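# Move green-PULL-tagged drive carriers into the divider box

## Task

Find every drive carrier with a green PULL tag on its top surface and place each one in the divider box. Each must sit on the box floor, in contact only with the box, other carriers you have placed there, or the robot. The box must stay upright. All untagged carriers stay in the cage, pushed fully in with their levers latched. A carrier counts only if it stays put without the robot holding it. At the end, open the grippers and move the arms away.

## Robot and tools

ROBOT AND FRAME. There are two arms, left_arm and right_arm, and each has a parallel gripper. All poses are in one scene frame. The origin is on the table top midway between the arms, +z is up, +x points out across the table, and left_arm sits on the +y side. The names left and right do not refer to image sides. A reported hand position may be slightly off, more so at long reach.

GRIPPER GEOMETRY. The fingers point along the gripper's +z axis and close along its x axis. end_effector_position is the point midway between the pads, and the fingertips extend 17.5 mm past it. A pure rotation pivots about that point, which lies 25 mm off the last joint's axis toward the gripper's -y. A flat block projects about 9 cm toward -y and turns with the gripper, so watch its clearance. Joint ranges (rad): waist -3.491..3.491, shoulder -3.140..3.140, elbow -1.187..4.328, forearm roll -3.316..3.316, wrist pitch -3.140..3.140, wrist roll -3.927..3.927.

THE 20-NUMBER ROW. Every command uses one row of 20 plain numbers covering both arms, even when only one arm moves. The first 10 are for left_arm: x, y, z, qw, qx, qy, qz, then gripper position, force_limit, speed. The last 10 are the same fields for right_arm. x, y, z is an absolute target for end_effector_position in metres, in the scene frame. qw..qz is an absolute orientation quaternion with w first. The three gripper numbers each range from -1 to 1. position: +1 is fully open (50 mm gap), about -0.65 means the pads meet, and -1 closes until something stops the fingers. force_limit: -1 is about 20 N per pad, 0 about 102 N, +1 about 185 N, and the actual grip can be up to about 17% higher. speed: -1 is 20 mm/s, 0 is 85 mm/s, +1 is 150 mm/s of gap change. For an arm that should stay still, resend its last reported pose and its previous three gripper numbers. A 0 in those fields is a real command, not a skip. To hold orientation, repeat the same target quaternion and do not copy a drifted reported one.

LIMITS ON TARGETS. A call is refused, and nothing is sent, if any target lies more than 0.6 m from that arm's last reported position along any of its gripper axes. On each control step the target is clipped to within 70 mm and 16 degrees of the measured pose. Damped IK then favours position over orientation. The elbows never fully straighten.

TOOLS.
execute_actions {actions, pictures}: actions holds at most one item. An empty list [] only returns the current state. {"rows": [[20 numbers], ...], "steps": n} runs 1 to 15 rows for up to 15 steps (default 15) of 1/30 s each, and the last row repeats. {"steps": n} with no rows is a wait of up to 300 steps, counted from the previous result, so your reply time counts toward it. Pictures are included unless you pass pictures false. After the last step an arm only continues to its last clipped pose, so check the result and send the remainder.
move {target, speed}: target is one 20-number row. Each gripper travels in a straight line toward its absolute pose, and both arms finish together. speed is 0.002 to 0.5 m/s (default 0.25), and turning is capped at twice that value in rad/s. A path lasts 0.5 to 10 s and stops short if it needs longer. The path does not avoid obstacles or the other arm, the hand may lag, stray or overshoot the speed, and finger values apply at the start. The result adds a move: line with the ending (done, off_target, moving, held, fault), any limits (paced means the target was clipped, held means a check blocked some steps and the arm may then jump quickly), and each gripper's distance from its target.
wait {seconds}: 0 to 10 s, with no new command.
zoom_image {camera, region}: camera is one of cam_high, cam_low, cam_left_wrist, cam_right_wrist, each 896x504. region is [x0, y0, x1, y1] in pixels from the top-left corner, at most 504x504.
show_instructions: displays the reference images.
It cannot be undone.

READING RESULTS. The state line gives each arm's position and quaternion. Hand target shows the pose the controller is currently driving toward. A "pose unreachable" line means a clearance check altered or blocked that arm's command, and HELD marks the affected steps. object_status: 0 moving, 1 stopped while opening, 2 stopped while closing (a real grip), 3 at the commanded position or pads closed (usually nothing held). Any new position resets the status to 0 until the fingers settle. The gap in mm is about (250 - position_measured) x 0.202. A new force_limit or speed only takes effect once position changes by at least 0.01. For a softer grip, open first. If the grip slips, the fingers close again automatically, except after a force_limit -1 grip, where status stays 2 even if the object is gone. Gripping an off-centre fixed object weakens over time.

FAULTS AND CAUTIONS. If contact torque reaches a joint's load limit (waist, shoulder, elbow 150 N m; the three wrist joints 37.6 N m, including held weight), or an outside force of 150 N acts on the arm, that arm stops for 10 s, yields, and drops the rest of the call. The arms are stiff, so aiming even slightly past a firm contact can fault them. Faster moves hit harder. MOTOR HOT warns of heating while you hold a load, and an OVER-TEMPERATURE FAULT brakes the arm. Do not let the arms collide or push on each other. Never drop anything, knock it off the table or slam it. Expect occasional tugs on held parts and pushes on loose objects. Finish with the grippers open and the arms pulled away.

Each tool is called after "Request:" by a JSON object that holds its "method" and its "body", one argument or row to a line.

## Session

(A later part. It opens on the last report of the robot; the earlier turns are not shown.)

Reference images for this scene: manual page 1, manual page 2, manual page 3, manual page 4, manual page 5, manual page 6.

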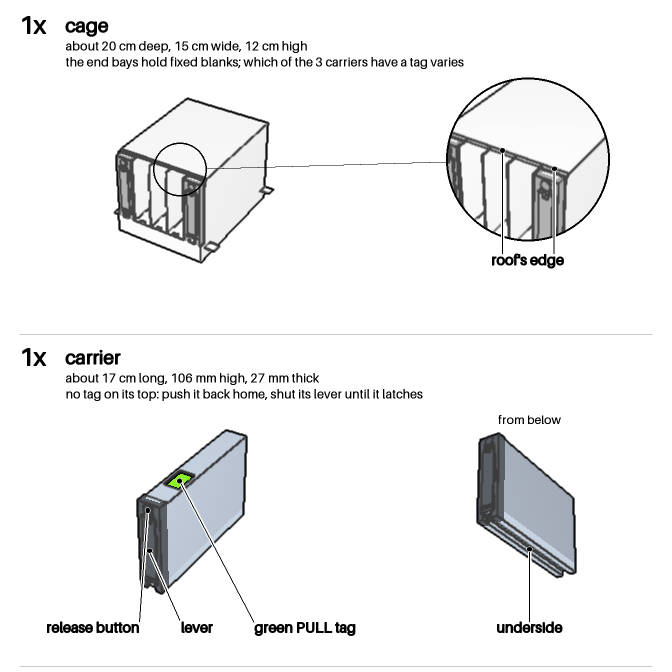

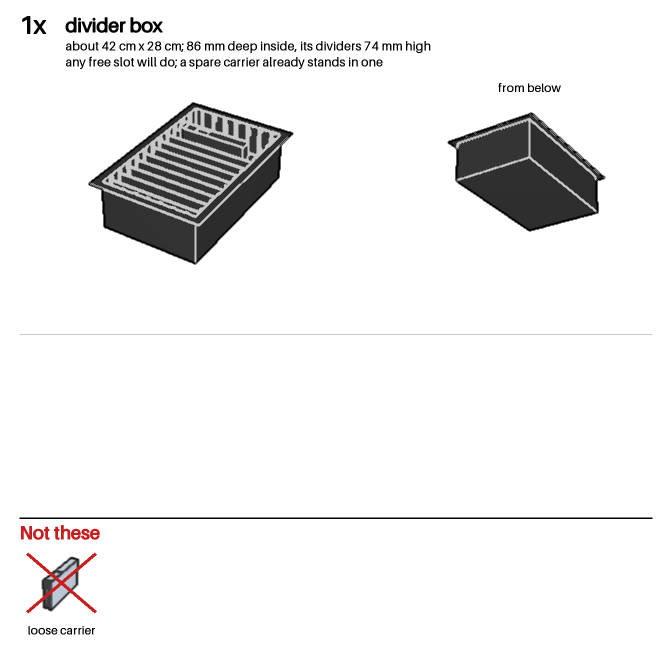

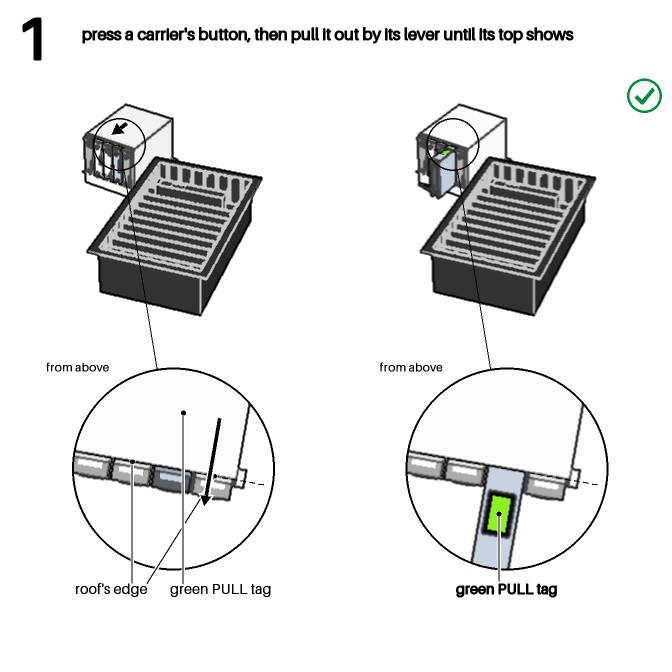

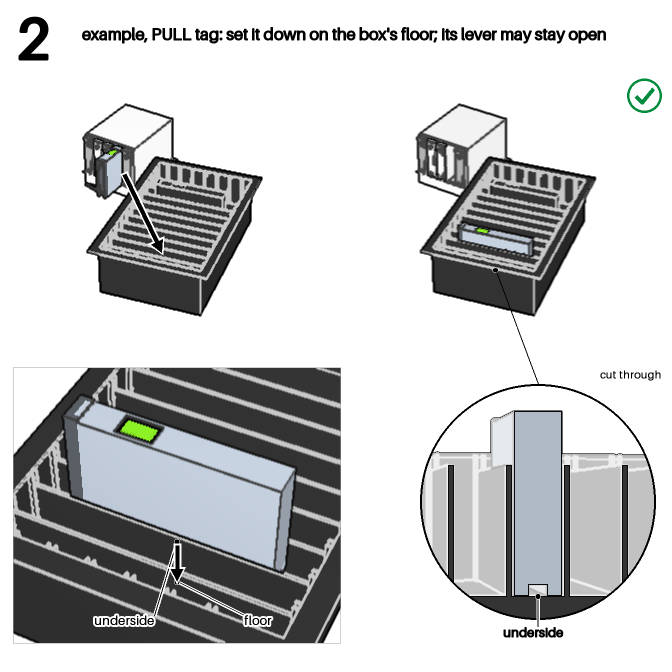

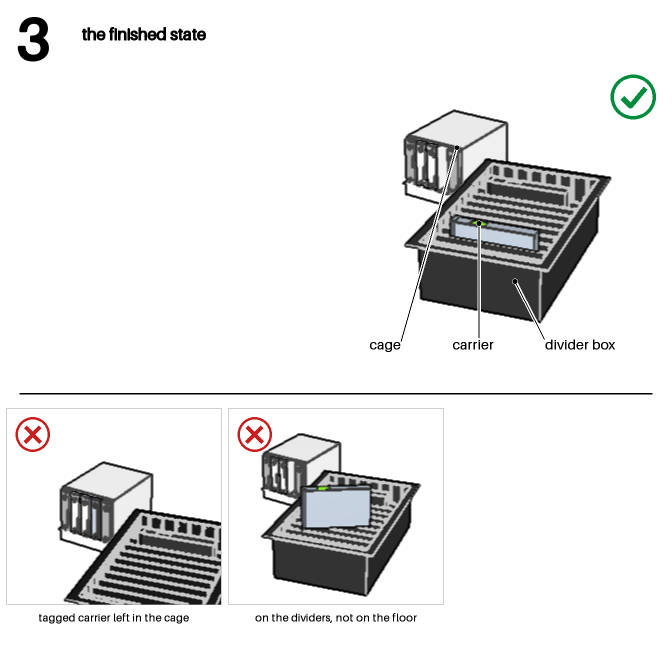

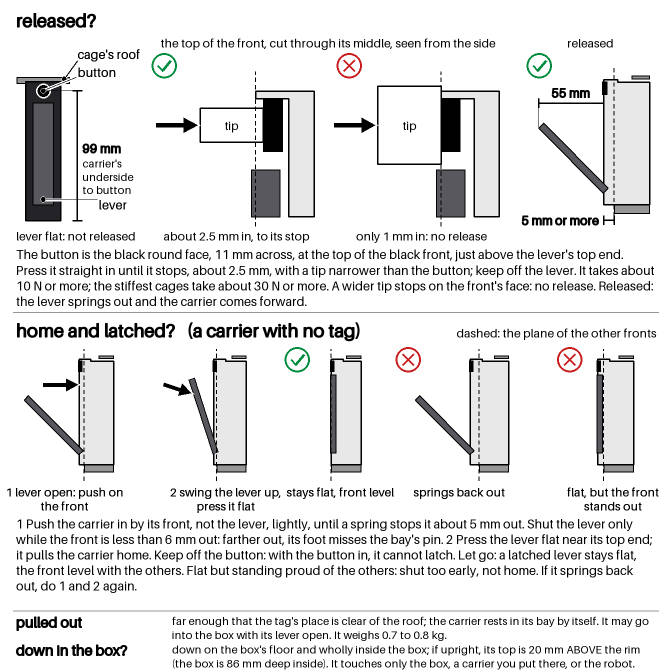

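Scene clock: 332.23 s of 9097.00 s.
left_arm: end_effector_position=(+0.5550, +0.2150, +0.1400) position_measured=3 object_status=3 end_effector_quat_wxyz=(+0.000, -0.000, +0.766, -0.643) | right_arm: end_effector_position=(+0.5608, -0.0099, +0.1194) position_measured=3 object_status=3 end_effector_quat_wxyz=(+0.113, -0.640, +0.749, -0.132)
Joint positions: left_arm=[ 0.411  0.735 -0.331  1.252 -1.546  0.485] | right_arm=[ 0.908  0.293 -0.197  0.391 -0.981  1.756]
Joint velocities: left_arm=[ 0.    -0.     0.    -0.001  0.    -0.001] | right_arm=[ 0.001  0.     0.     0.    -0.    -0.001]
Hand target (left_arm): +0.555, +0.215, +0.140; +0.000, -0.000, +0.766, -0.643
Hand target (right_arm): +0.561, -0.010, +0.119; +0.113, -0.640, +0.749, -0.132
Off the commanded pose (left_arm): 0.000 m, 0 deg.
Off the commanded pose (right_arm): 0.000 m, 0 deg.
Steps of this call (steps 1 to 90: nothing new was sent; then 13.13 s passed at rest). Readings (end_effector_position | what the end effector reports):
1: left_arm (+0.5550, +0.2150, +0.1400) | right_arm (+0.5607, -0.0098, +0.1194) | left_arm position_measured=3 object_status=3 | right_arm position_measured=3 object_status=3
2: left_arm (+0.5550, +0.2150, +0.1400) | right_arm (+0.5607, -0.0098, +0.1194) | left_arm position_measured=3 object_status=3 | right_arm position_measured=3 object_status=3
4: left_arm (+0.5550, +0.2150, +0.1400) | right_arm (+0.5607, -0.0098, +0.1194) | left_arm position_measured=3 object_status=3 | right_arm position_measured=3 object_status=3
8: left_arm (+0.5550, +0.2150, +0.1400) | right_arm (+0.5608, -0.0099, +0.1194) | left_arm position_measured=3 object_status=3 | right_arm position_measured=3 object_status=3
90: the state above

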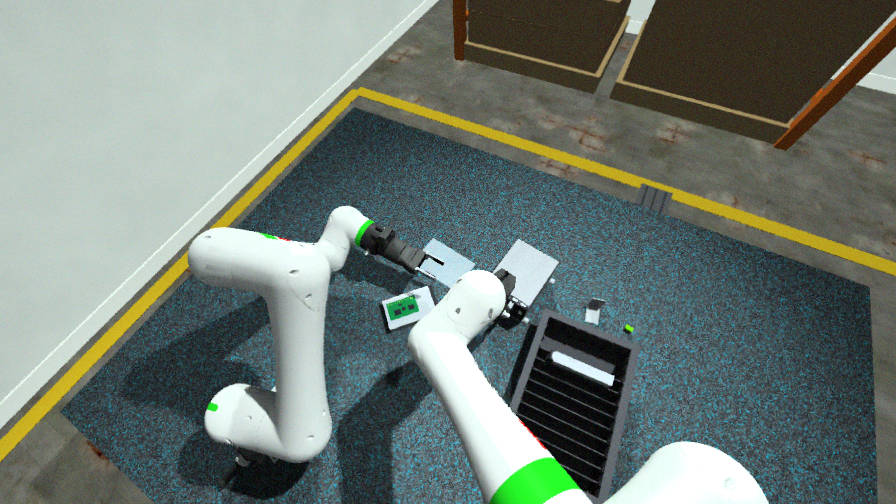

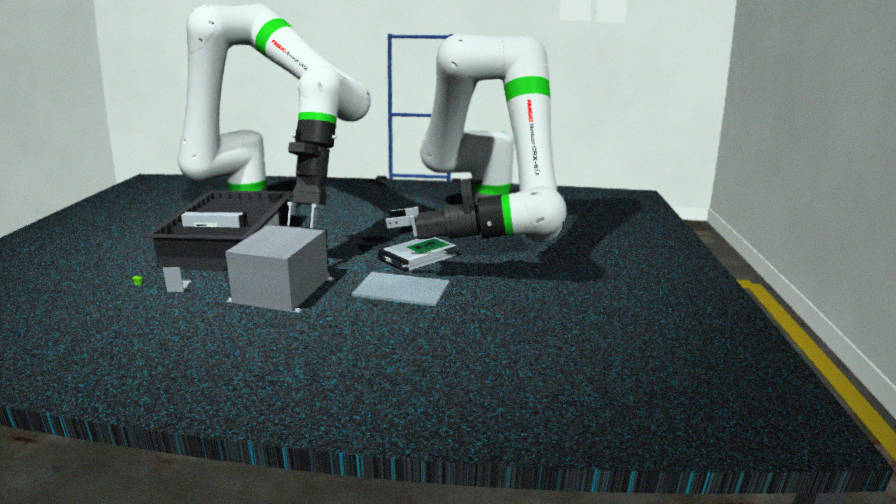

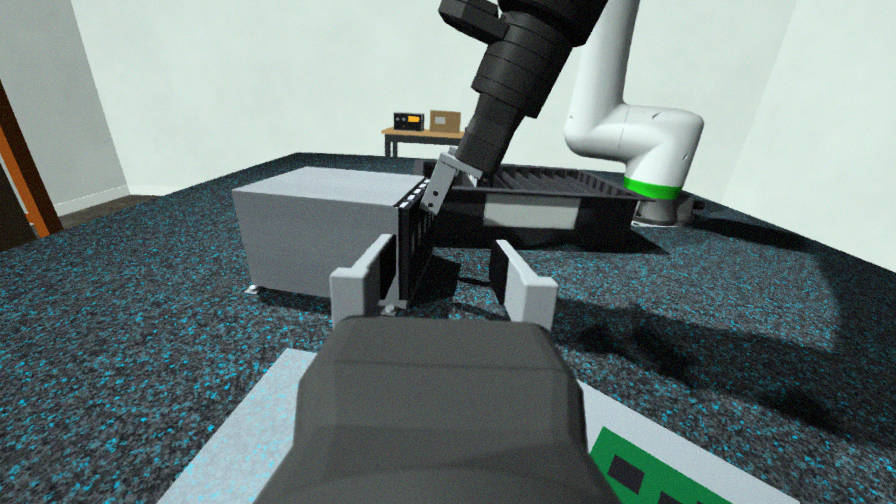

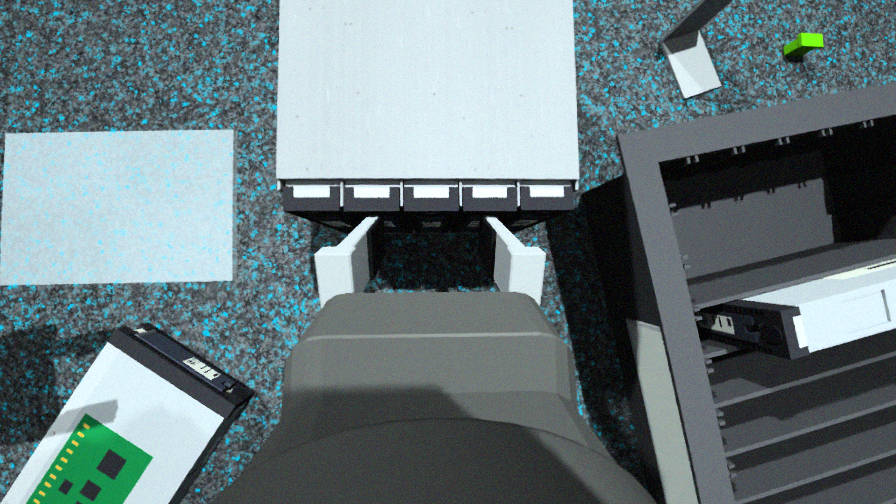

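Request:
{"method": "execute_actions", "body": {
  "actions": [
    {"rows": [[0.555,0.215,0.14,0,0,0.766,-0.6428,1,0,0,0.5610,-0.00991,0.1194,-0.1128,0.6396,-0.7489,0.1321,1,0,0],[0.555,0.215,0.14,0,0,0.766,-0.6428,1,0,0,0.5612,-0.00994,0.1194,-0.1128,0.6396,-0.7489,0.1321,1,0,0],[0.555,0.215,0.14,0,0,0.766,-0.6428,1,0,0,0.5614,-0.00997,0.1194,-0.1128,0.6396,-0.7489,0.1321,1,0,0],[0.555,0.215,0.14,0,0,0.766,-0.6428,1,0,0,0.5616,-0.0100,0.1194,-0.1128,0.6396,-0.7489,0.1321,1,0,0],[0.555,0.215,0.14,0,0,0.766,-0.6428,1,0,0,0.5618,-0.01003,0.1194,-0.1128,0.6396,-0.7489,0.1321,1,0,0],[0.555,0.215,0.14,0,0,0.766,-0.6428,1,0,0,0.5620,-0.01006,0.1194,-0.1128,0.6396,-0.7489,0.1321,1,0,0]], "steps": 15}
  ]
}}

Request:
{"method": "zoom_image", "body": {
  "camera": "cam_left_wrist",
  "region": [370, 120, 490, 260]
}}

Scene clock: 343.80 s of 9097.00 s.
left_arm: end_effector_position=(+0.5550, +0.2150, +0.1400) position_measured=3 object_status=3 end_effector_quat_wxyz=(+0.000, -0.000, +0.766, -0.643) | right_arm: end_effector_position=(+0.5620, -0.0101, +0.1194) position_measured=3 object_status=3 end_effector_quat_wxyz=(+0.113, -0.640, +0.749, -0.132)
Joint positions: left_arm=[ 0.411  0.735 -0.331  1.252 -1.546  0.485] | right_arm=[ 0.906  0.295 -0.194  0.391 -0.981  1.758]
Joint velocities: left_arm=[ 0.001  0.    -0.    -0.002 -0.     0.   ] | right_arm=[ 0.002  0.     0.     0.    -0.     0.   ]
Hand target (left_arm): +0.555, +0.215, +0.140; +0.000, -0.000, +0.766, -0.643
Hand target (right_arm): +0.562, -0.010, +0.119; +0.113, -0.640, +0.749, -0.132
Off the commanded pose (left_arm): 0.000 m, 0 deg.
Off the commanded pose (right_arm): 0.000 m, 0 deg.
Steps of this call (steps 1 to 90: nothing new was sent; then 8.07 s passed at rest; steps 91 to 105: all 15 steps of this action). Readings (end_effector_position | what the end effector reports):
91: left_arm (+0.5550, +0.2150, +0.1400) | right_arm (+0.5608, -0.0099, +0.1194) | left_arm position_measured=3 object_status=3 | right_arm position_measured=3 object_status=3
92: left_arm (+0.5550, +0.2150, +0.1400) | right_arm (+0.5609, -0.0099, +0.1194) | left_arm position_measured=3 object_status=3 | right_arm position_measured=3 object_status=3
94: left_arm (+0.5550, +0.2150, +0.1400) | right_arm (+0.5611, -0.0099, +0.1194) | left_arm position_measured=3 object_status=3 | right_arm position_measured=3 object_status=3
98: left_arm (+0.5550, +0.2150, +0.1400) | right_arm (+0.5618, -0.0100, +0.1194) | left_arm position_measured=3 object_status=3 | right_arm position_measured=3 object_status=3
105: the state above

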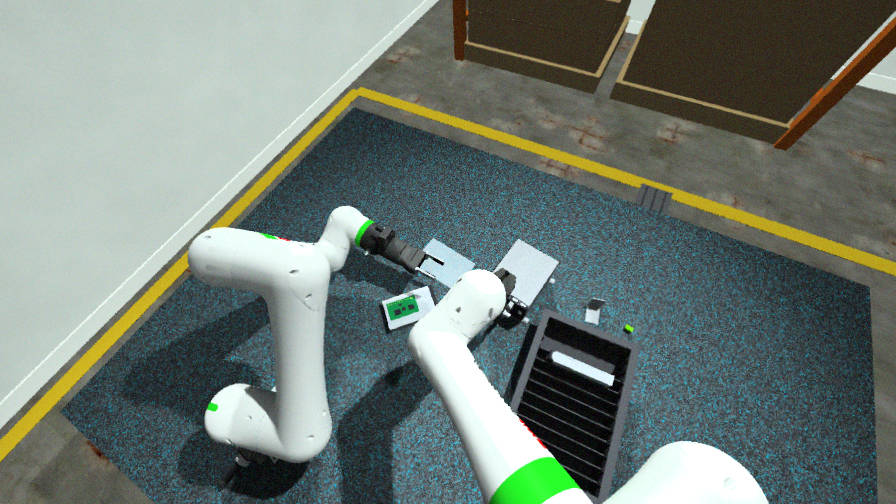

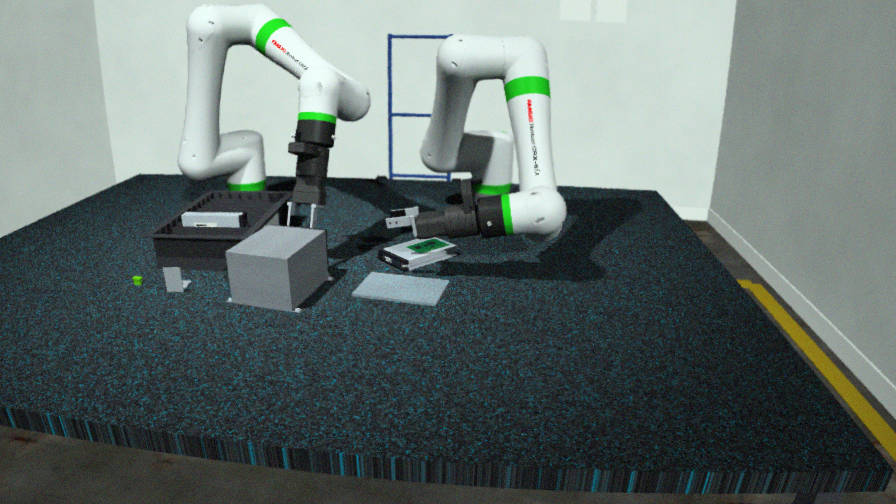

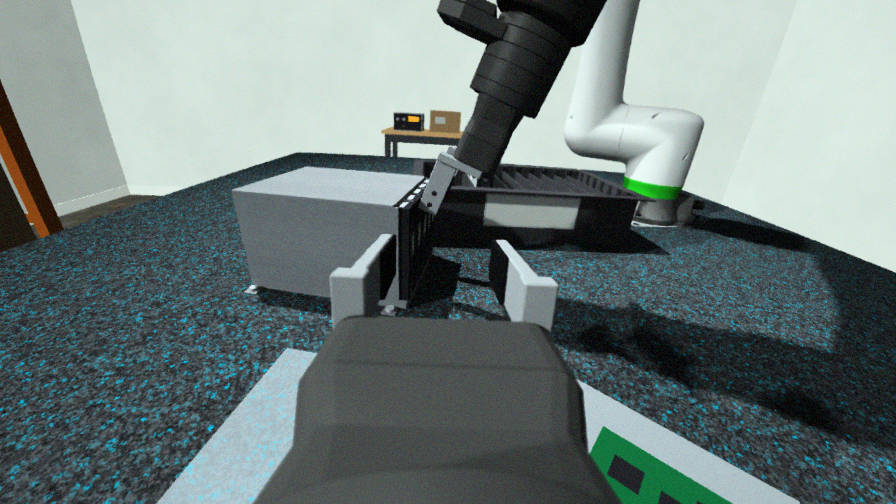

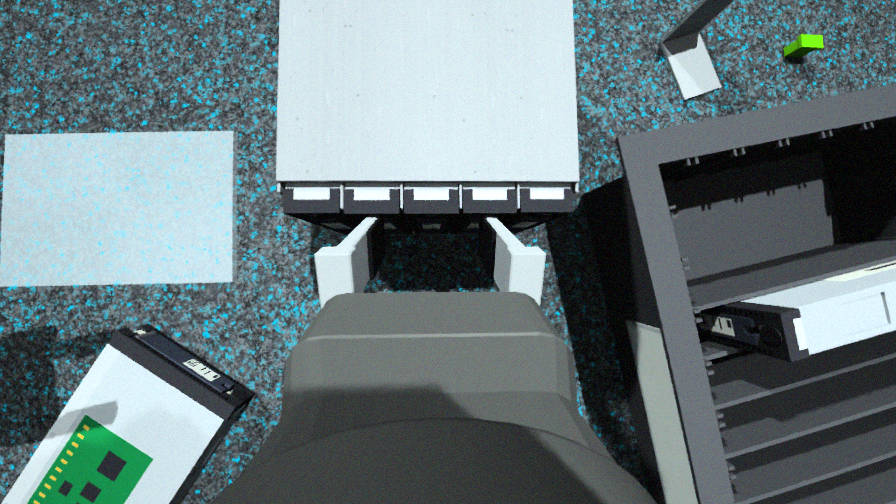

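Region (370, 120, 490, 260) of cam_left_wrist's 896x504 image, scaled by 3.600, with more detail than that image has; it fills the left 432 columns of this view, and the rest is white.

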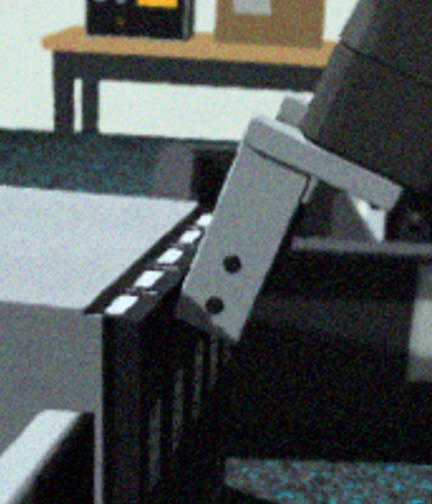

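Request:
{"method": "execute_actions", "body": {
  "actions": [
    {"rows": [[0.555,0.215,0.14,0,0,0.766,-0.6428,1,0,0,0.5622,-0.0101,0.1194,-0.1128,0.6396,-0.7489,0.1321,1,0,0],[0.555,0.215,0.14,0,0,0.766,-0.6428,1,0,0,0.5624,-0.01013,0.1194,-0.1128,0.6396,-0.7489,0.1321,1,0,0],[0.555,0.215,0.14,0,0,0.766,-0.6428,1,0,0,0.5626,-0.01016,0.1194,-0.1128,0.6396,-0.7489,0.1321,1,0,0],[0.555,0.215,0.14,0,0,0.766,-0.6428,1,0,0,0.5628,-0.01019,0.1194,-0.1128,0.6396,-0.7489,0.1321,1,0,0],[0.555,0.215,0.14,0,0,0.766,-0.6428,1,0,0,0.5630,-0.01022,0.1194,-0.1128,0.6396,-0.7489,0.1321,1,0,0],[0.555,0.215,0.14,0,0,0.766,-0.6428,1,0,0,0.5632,-0.01025,0.1194,-0.1128,0.6396,-0.7489,0.1321,1,0,0]], "steps": 15}
  ]
}}

Request:
{"method": "zoom_image", "body": {
  "camera": "cam_left_wrist",
  "region": [385, 160, 465, 240]
}}

Request:
{"method": "zoom_image", "body": {
  "camera": "cam_right_wrist",
  "region": [340, 170, 530, 250]
}}

Scene clock: 352.33 s of 9097.00 s.
left_arm: end_effector_position=(+0.5550, +0.2150, +0.1400) position_measured=3 object_status=3 end_effector_quat_wxyz=(+0.000, -0.000, +0.766, -0.643) | right_arm: end_effector_position=(+0.5632, -0.0102, +0.1194) position_measured=3 object_status=3 end_effector_quat_wxyz=(+0.113, -0.640, +0.749, -0.132)
Joint positions: left_arm=[ 0.411  0.735 -0.331  1.252 -1.546  0.485] | right_arm=[ 0.904  0.296 -0.192  0.39  -0.981  1.761]
Joint velocities: left_arm=[-0.     0.    -0.     0.001  0.001  0.002] | right_arm=[-0.001  0.     0.    -0.     0.    -0.   ]
Hand target (left_arm): +0.555, +0.215, +0.140; +0.000, -0.000, +0.766, -0.643
Hand target (right_arm): +0.563, -0.010, +0.119; +0.113, -0.640, +0.749, -0.132
Off the commanded pose (left_arm): 0.000 m, 0 deg.
Off the commanded pose (right_arm): 0.000 m, 0 deg.
Steps of this call (steps 1 to 90: nothing new was sent; then 5.03 s passed at rest; steps 91 to 105: all 15 steps of this action). Readings (end_effector_position | what the end effector reports):
91: left_arm (+0.5550, +0.2150, +0.1400) | right_arm (+0.5620, -0.0101, +0.1194) | left_arm position_measured=3 object_status=3 | right_arm position_measured=3 object_status=3
92: left_arm (+0.5550, +0.2150, +0.1400) | right_arm (+0.5621, -0.0100, +0.1194) | left_arm position_measured=3 object_status=3 | right_arm position_measured=3 object_status=3
94: left_arm (+0.5550, +0.2150, +0.1400) | right_arm (+0.5623, -0.0101, +0.1194) | left_arm position_measured=3 object_status=3 | right_arm position_measured=3 object_status=3
98: left_arm (+0.5550, +0.2150, +0.1400) | right_arm (+0.5629, -0.0102, +0.1194) | left_arm position_measured=3 object_status=3 | right_arm position_measured=3 object_status=3
105: the state above

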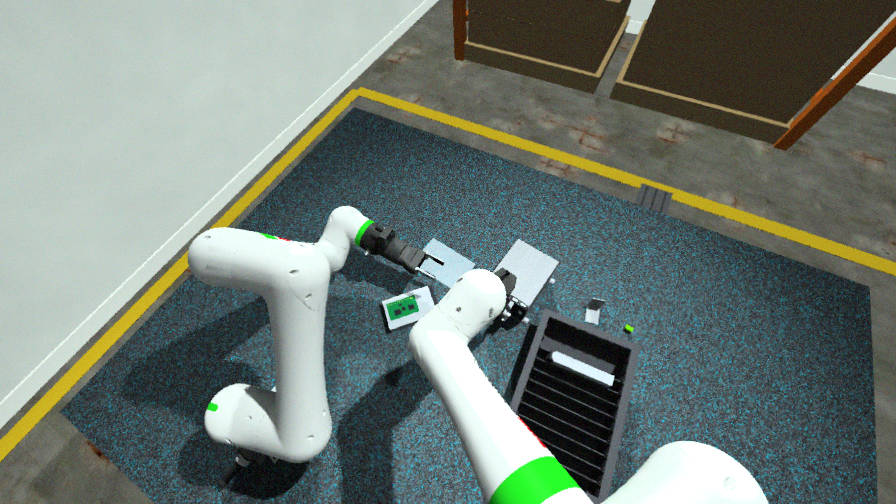

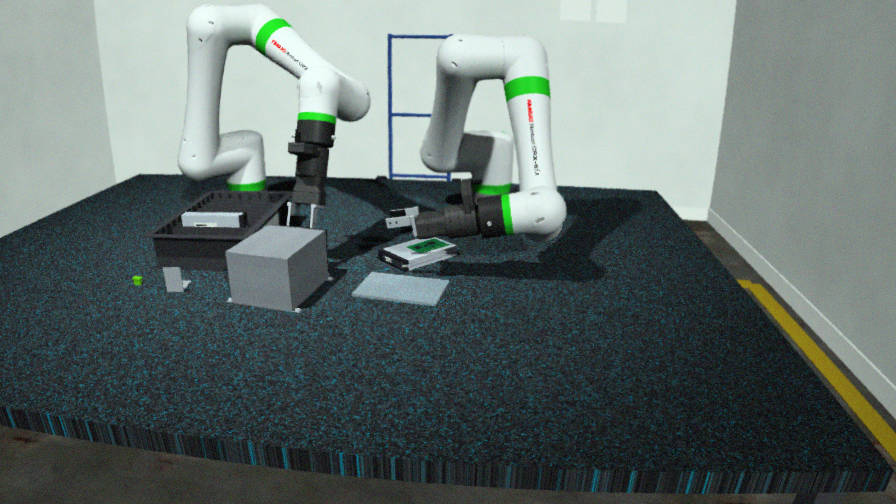

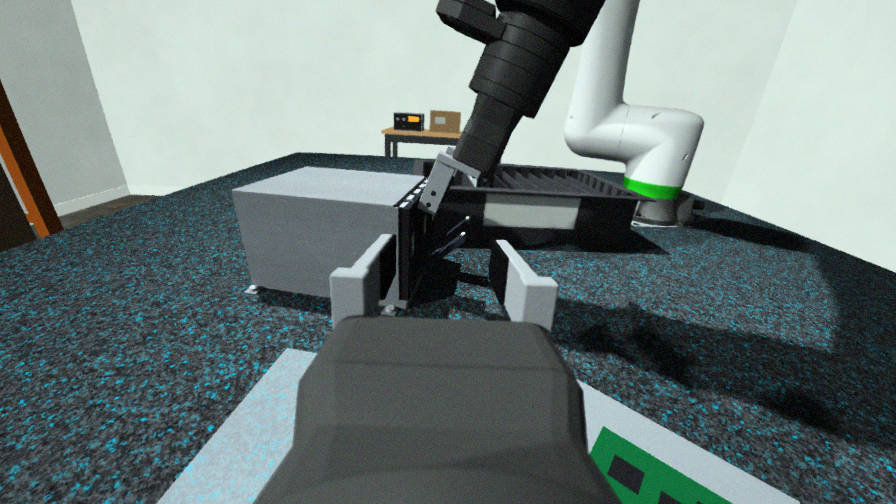

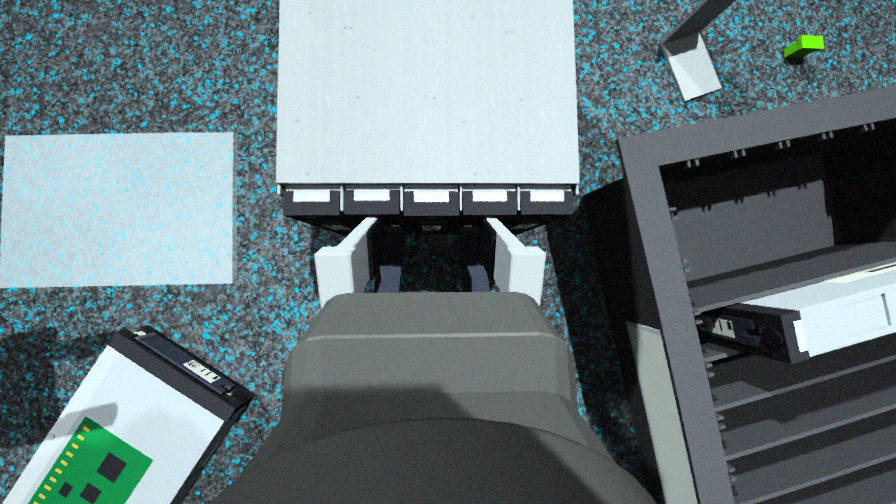

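Region (385, 160, 465, 240) of cam_left_wrist's 896x504 image, scaled by 6.300, with more detail than that image has.

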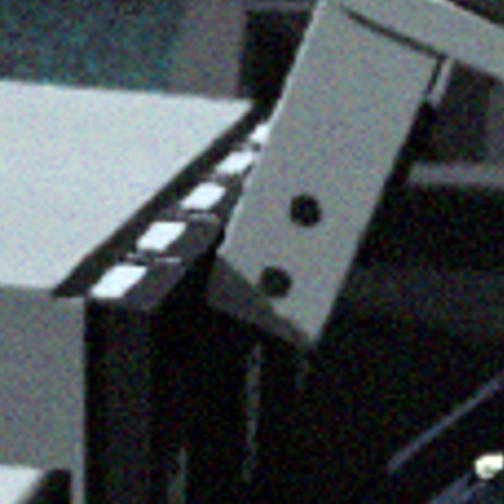

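Region (340, 170, 530, 250) of cam_right_wrist's 896x504 image, scaled by 2.653, with more detail than that image has; it fills the top 212 rows of this view, and the rest is white.

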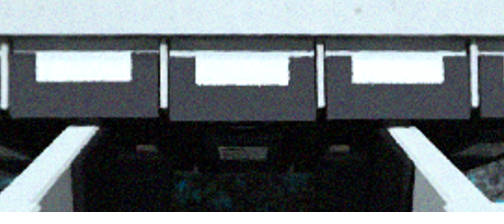

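Request:
{"method": "move", "body": {
  "target": [0.555,0.215,0.14,0,0,0.766,-0.6428,1,0,0,0.5434,-0.0071,0.1194,-0.1128,0.6396,-0.7489,0.1321,1,0,0],
  "speed": 0.04
}}

Request:
{"method": "move", "body": {
  "target": [0.555,0.215,0.14,0,0,0.766,-0.6428,1,0,0,0.5527,0.0190,0.1194,-0.1185,0.6717,-0.7203,0.1271,1,0,0],
  "speed": 0.05
}}

Request:
{"method": "zoom_image", "body": {
  "camera": "cam_right_wrist",
  "region": [300, 150, 560, 280]
}}

Request:
{"method": "zoom_image", "body": {
  "camera": "cam_left_wrist",
  "region": [370, 120, 490, 260]
}}

Scene clock: 394.63 s of 9097.00 s.
left_arm: end_effector_position=(+0.5550, +0.2150, +0.1400) position_measured=3 object_status=3 end_effector_quat_wxyz=(+0.000, -0.000, +0.766, -0.643) | right_arm: end_effector_position=(+0.5435, -0.0071, +0.1194) position_measured=3 object_status=3 end_effector_quat_wxyz=(+0.113, -0.640, +0.749, -0.132)
Joint positions: left_arm=[ 0.411  0.735 -0.331  1.252 -1.546  0.485] | right_arm=[ 0.94   0.27  -0.228  0.395 -0.985  1.722]
Joint velocities: left_arm=[-0.001  0.     0.001  0.001  0.    -0.001] | right_arm=[ 0.002 -0.002 -0.002  0.001 -0.    -0.003]
Hand target (left_arm): +0.555, +0.215, +0.140; +0.000, -0.000, +0.766, -0.643
Hand target (right_arm): +0.543, -0.007, +0.119; +0.113, -0.640, +0.749, -0.132
Off the commanded pose (left_arm): 0.000 m, 0 deg.
Off the commanded pose (right_arm): 0.000 m, 0 deg.
After step 90, 38.50 s passed at rest.
move: done

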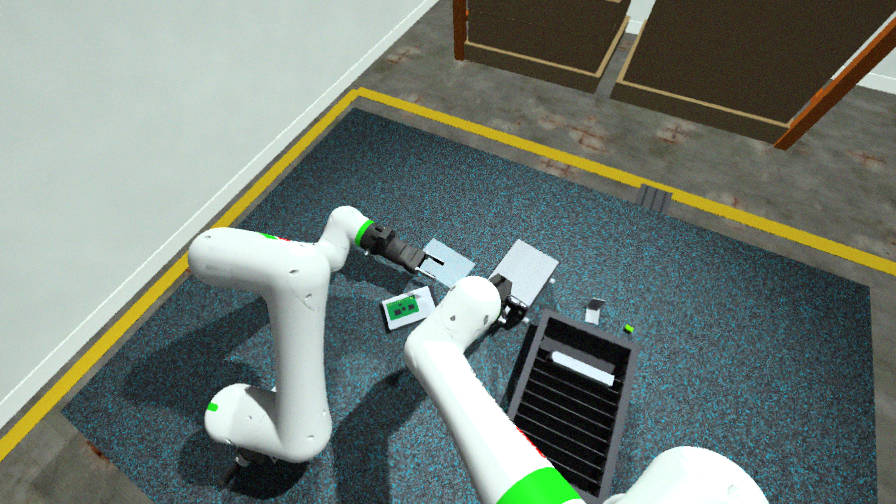

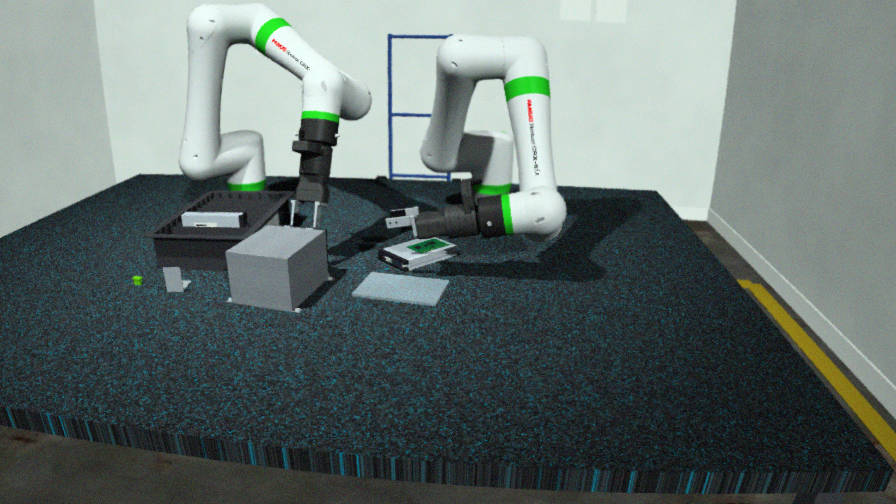

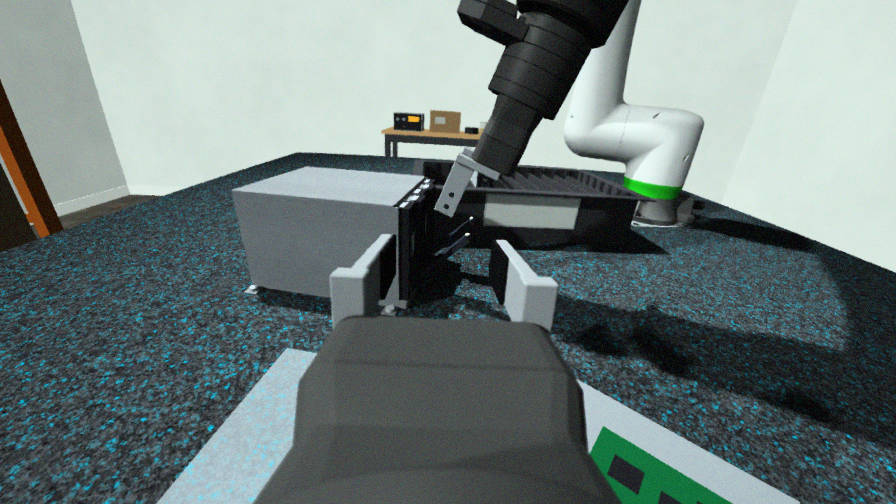

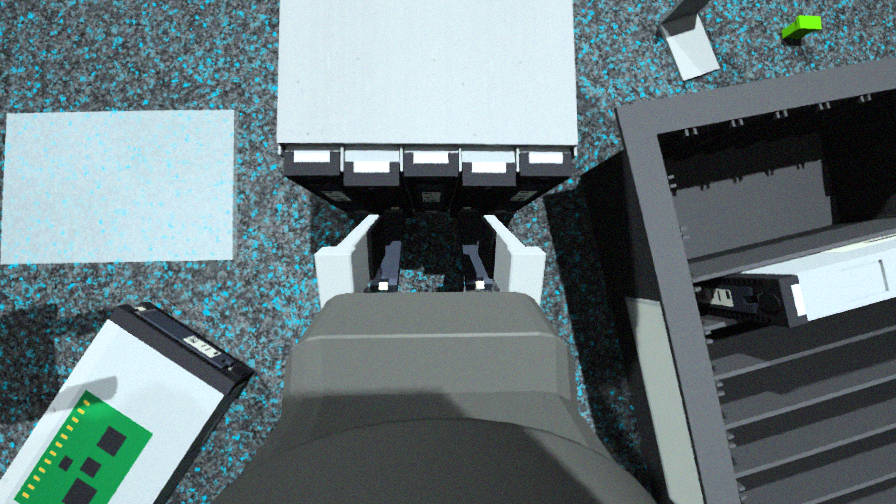

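Scene clock: 395.80 s of 9097.00 s.
left_arm: end_effector_position=(+0.5550, +0.2150, +0.1400) position_measured=3 object_status=3 end_effector_quat_wxyz=(+0.000, -0.000, +0.766, -0.643) | right_arm: end_effector_position=(+0.5526, +0.0190, +0.1194) position_measured=3 object_status=3 end_effector_quat_wxyz=(+0.118, -0.672, +0.720, -0.127)
Joint positions: left_arm=[ 0.411  0.735 -0.331  1.252 -1.546  0.485] | right_arm=[ 0.941  0.307 -0.177  0.385 -0.968  1.812]
Joint velocities: left_arm=[-0.001 -0.     0.     0.001  0.001  0.   ] | right_arm=[-0.     0.001  0.002 -0.001  0.     0.002]
Hand target (left_arm): +0.555, +0.215, +0.140; +0.000, -0.000, +0.766, -0.643
Hand target (right_arm): +0.553, +0.019, +0.119; -0.118, +0.672, -0.720, +0.127
Off the commanded pose (left_arm): 0.000 m, 0 deg.
Off the commanded pose (right_arm): 0.000 m, 0 deg.
move: done

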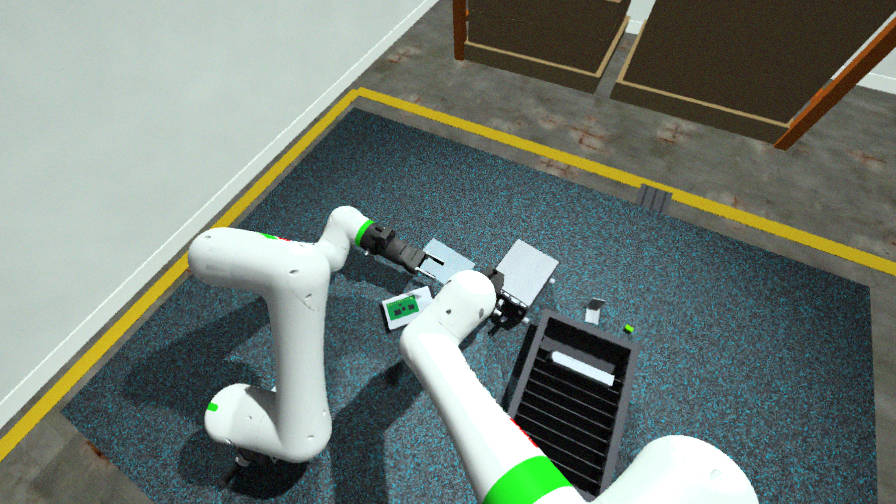

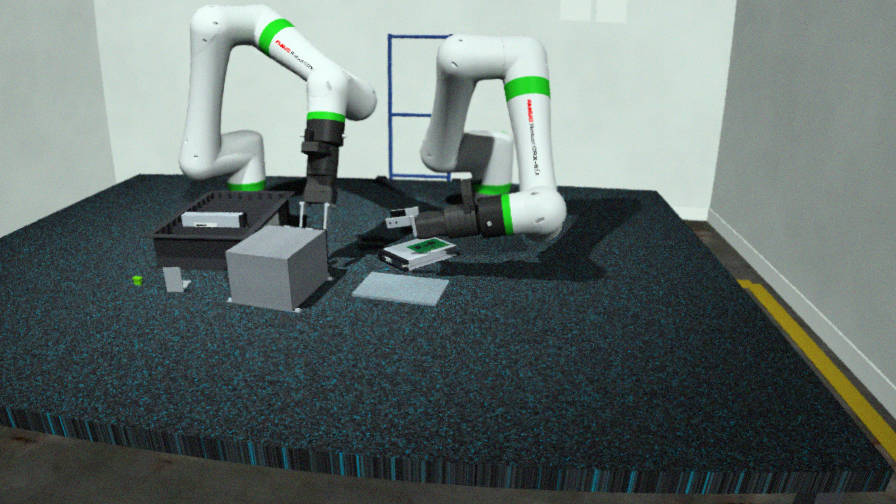

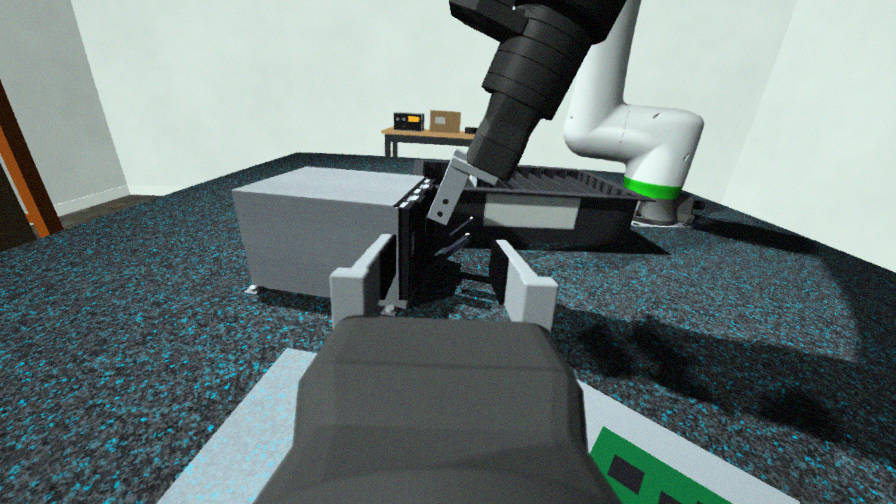

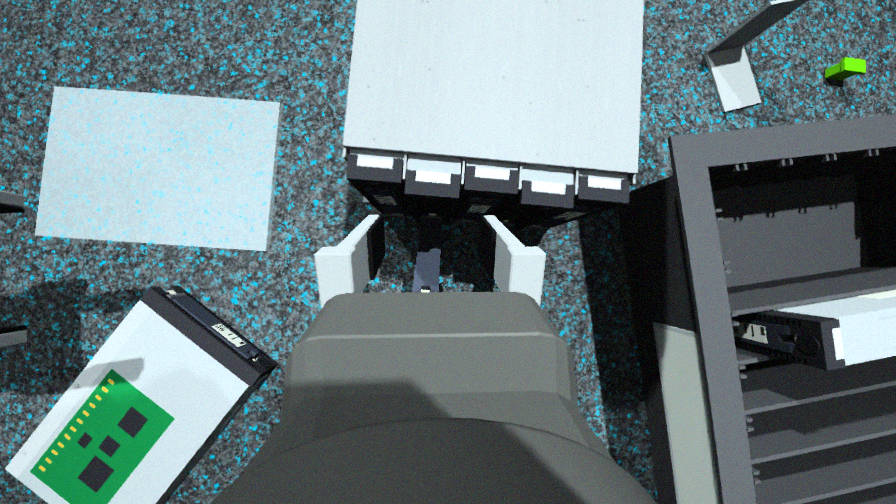

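Region (300, 150, 560, 280) of cam_right_wrist's 896x504 image, scaled by 1.938, with more detail than that image has.

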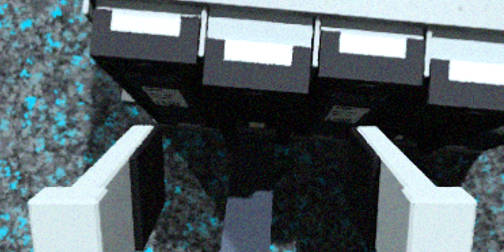

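Region (370, 120, 490, 260) of cam_left_wrist's 896x504 image, scaled by 3.600, with more detail than that image has; it fills the left 432 columns of this view, and the rest is white.

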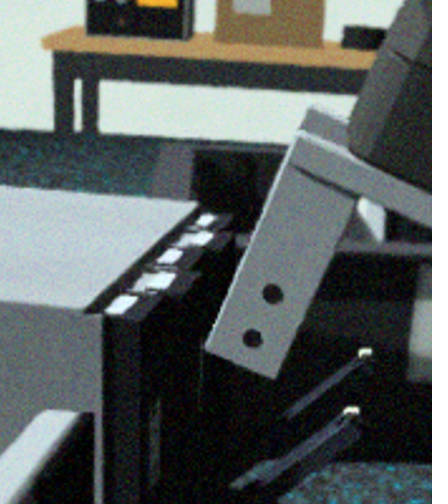

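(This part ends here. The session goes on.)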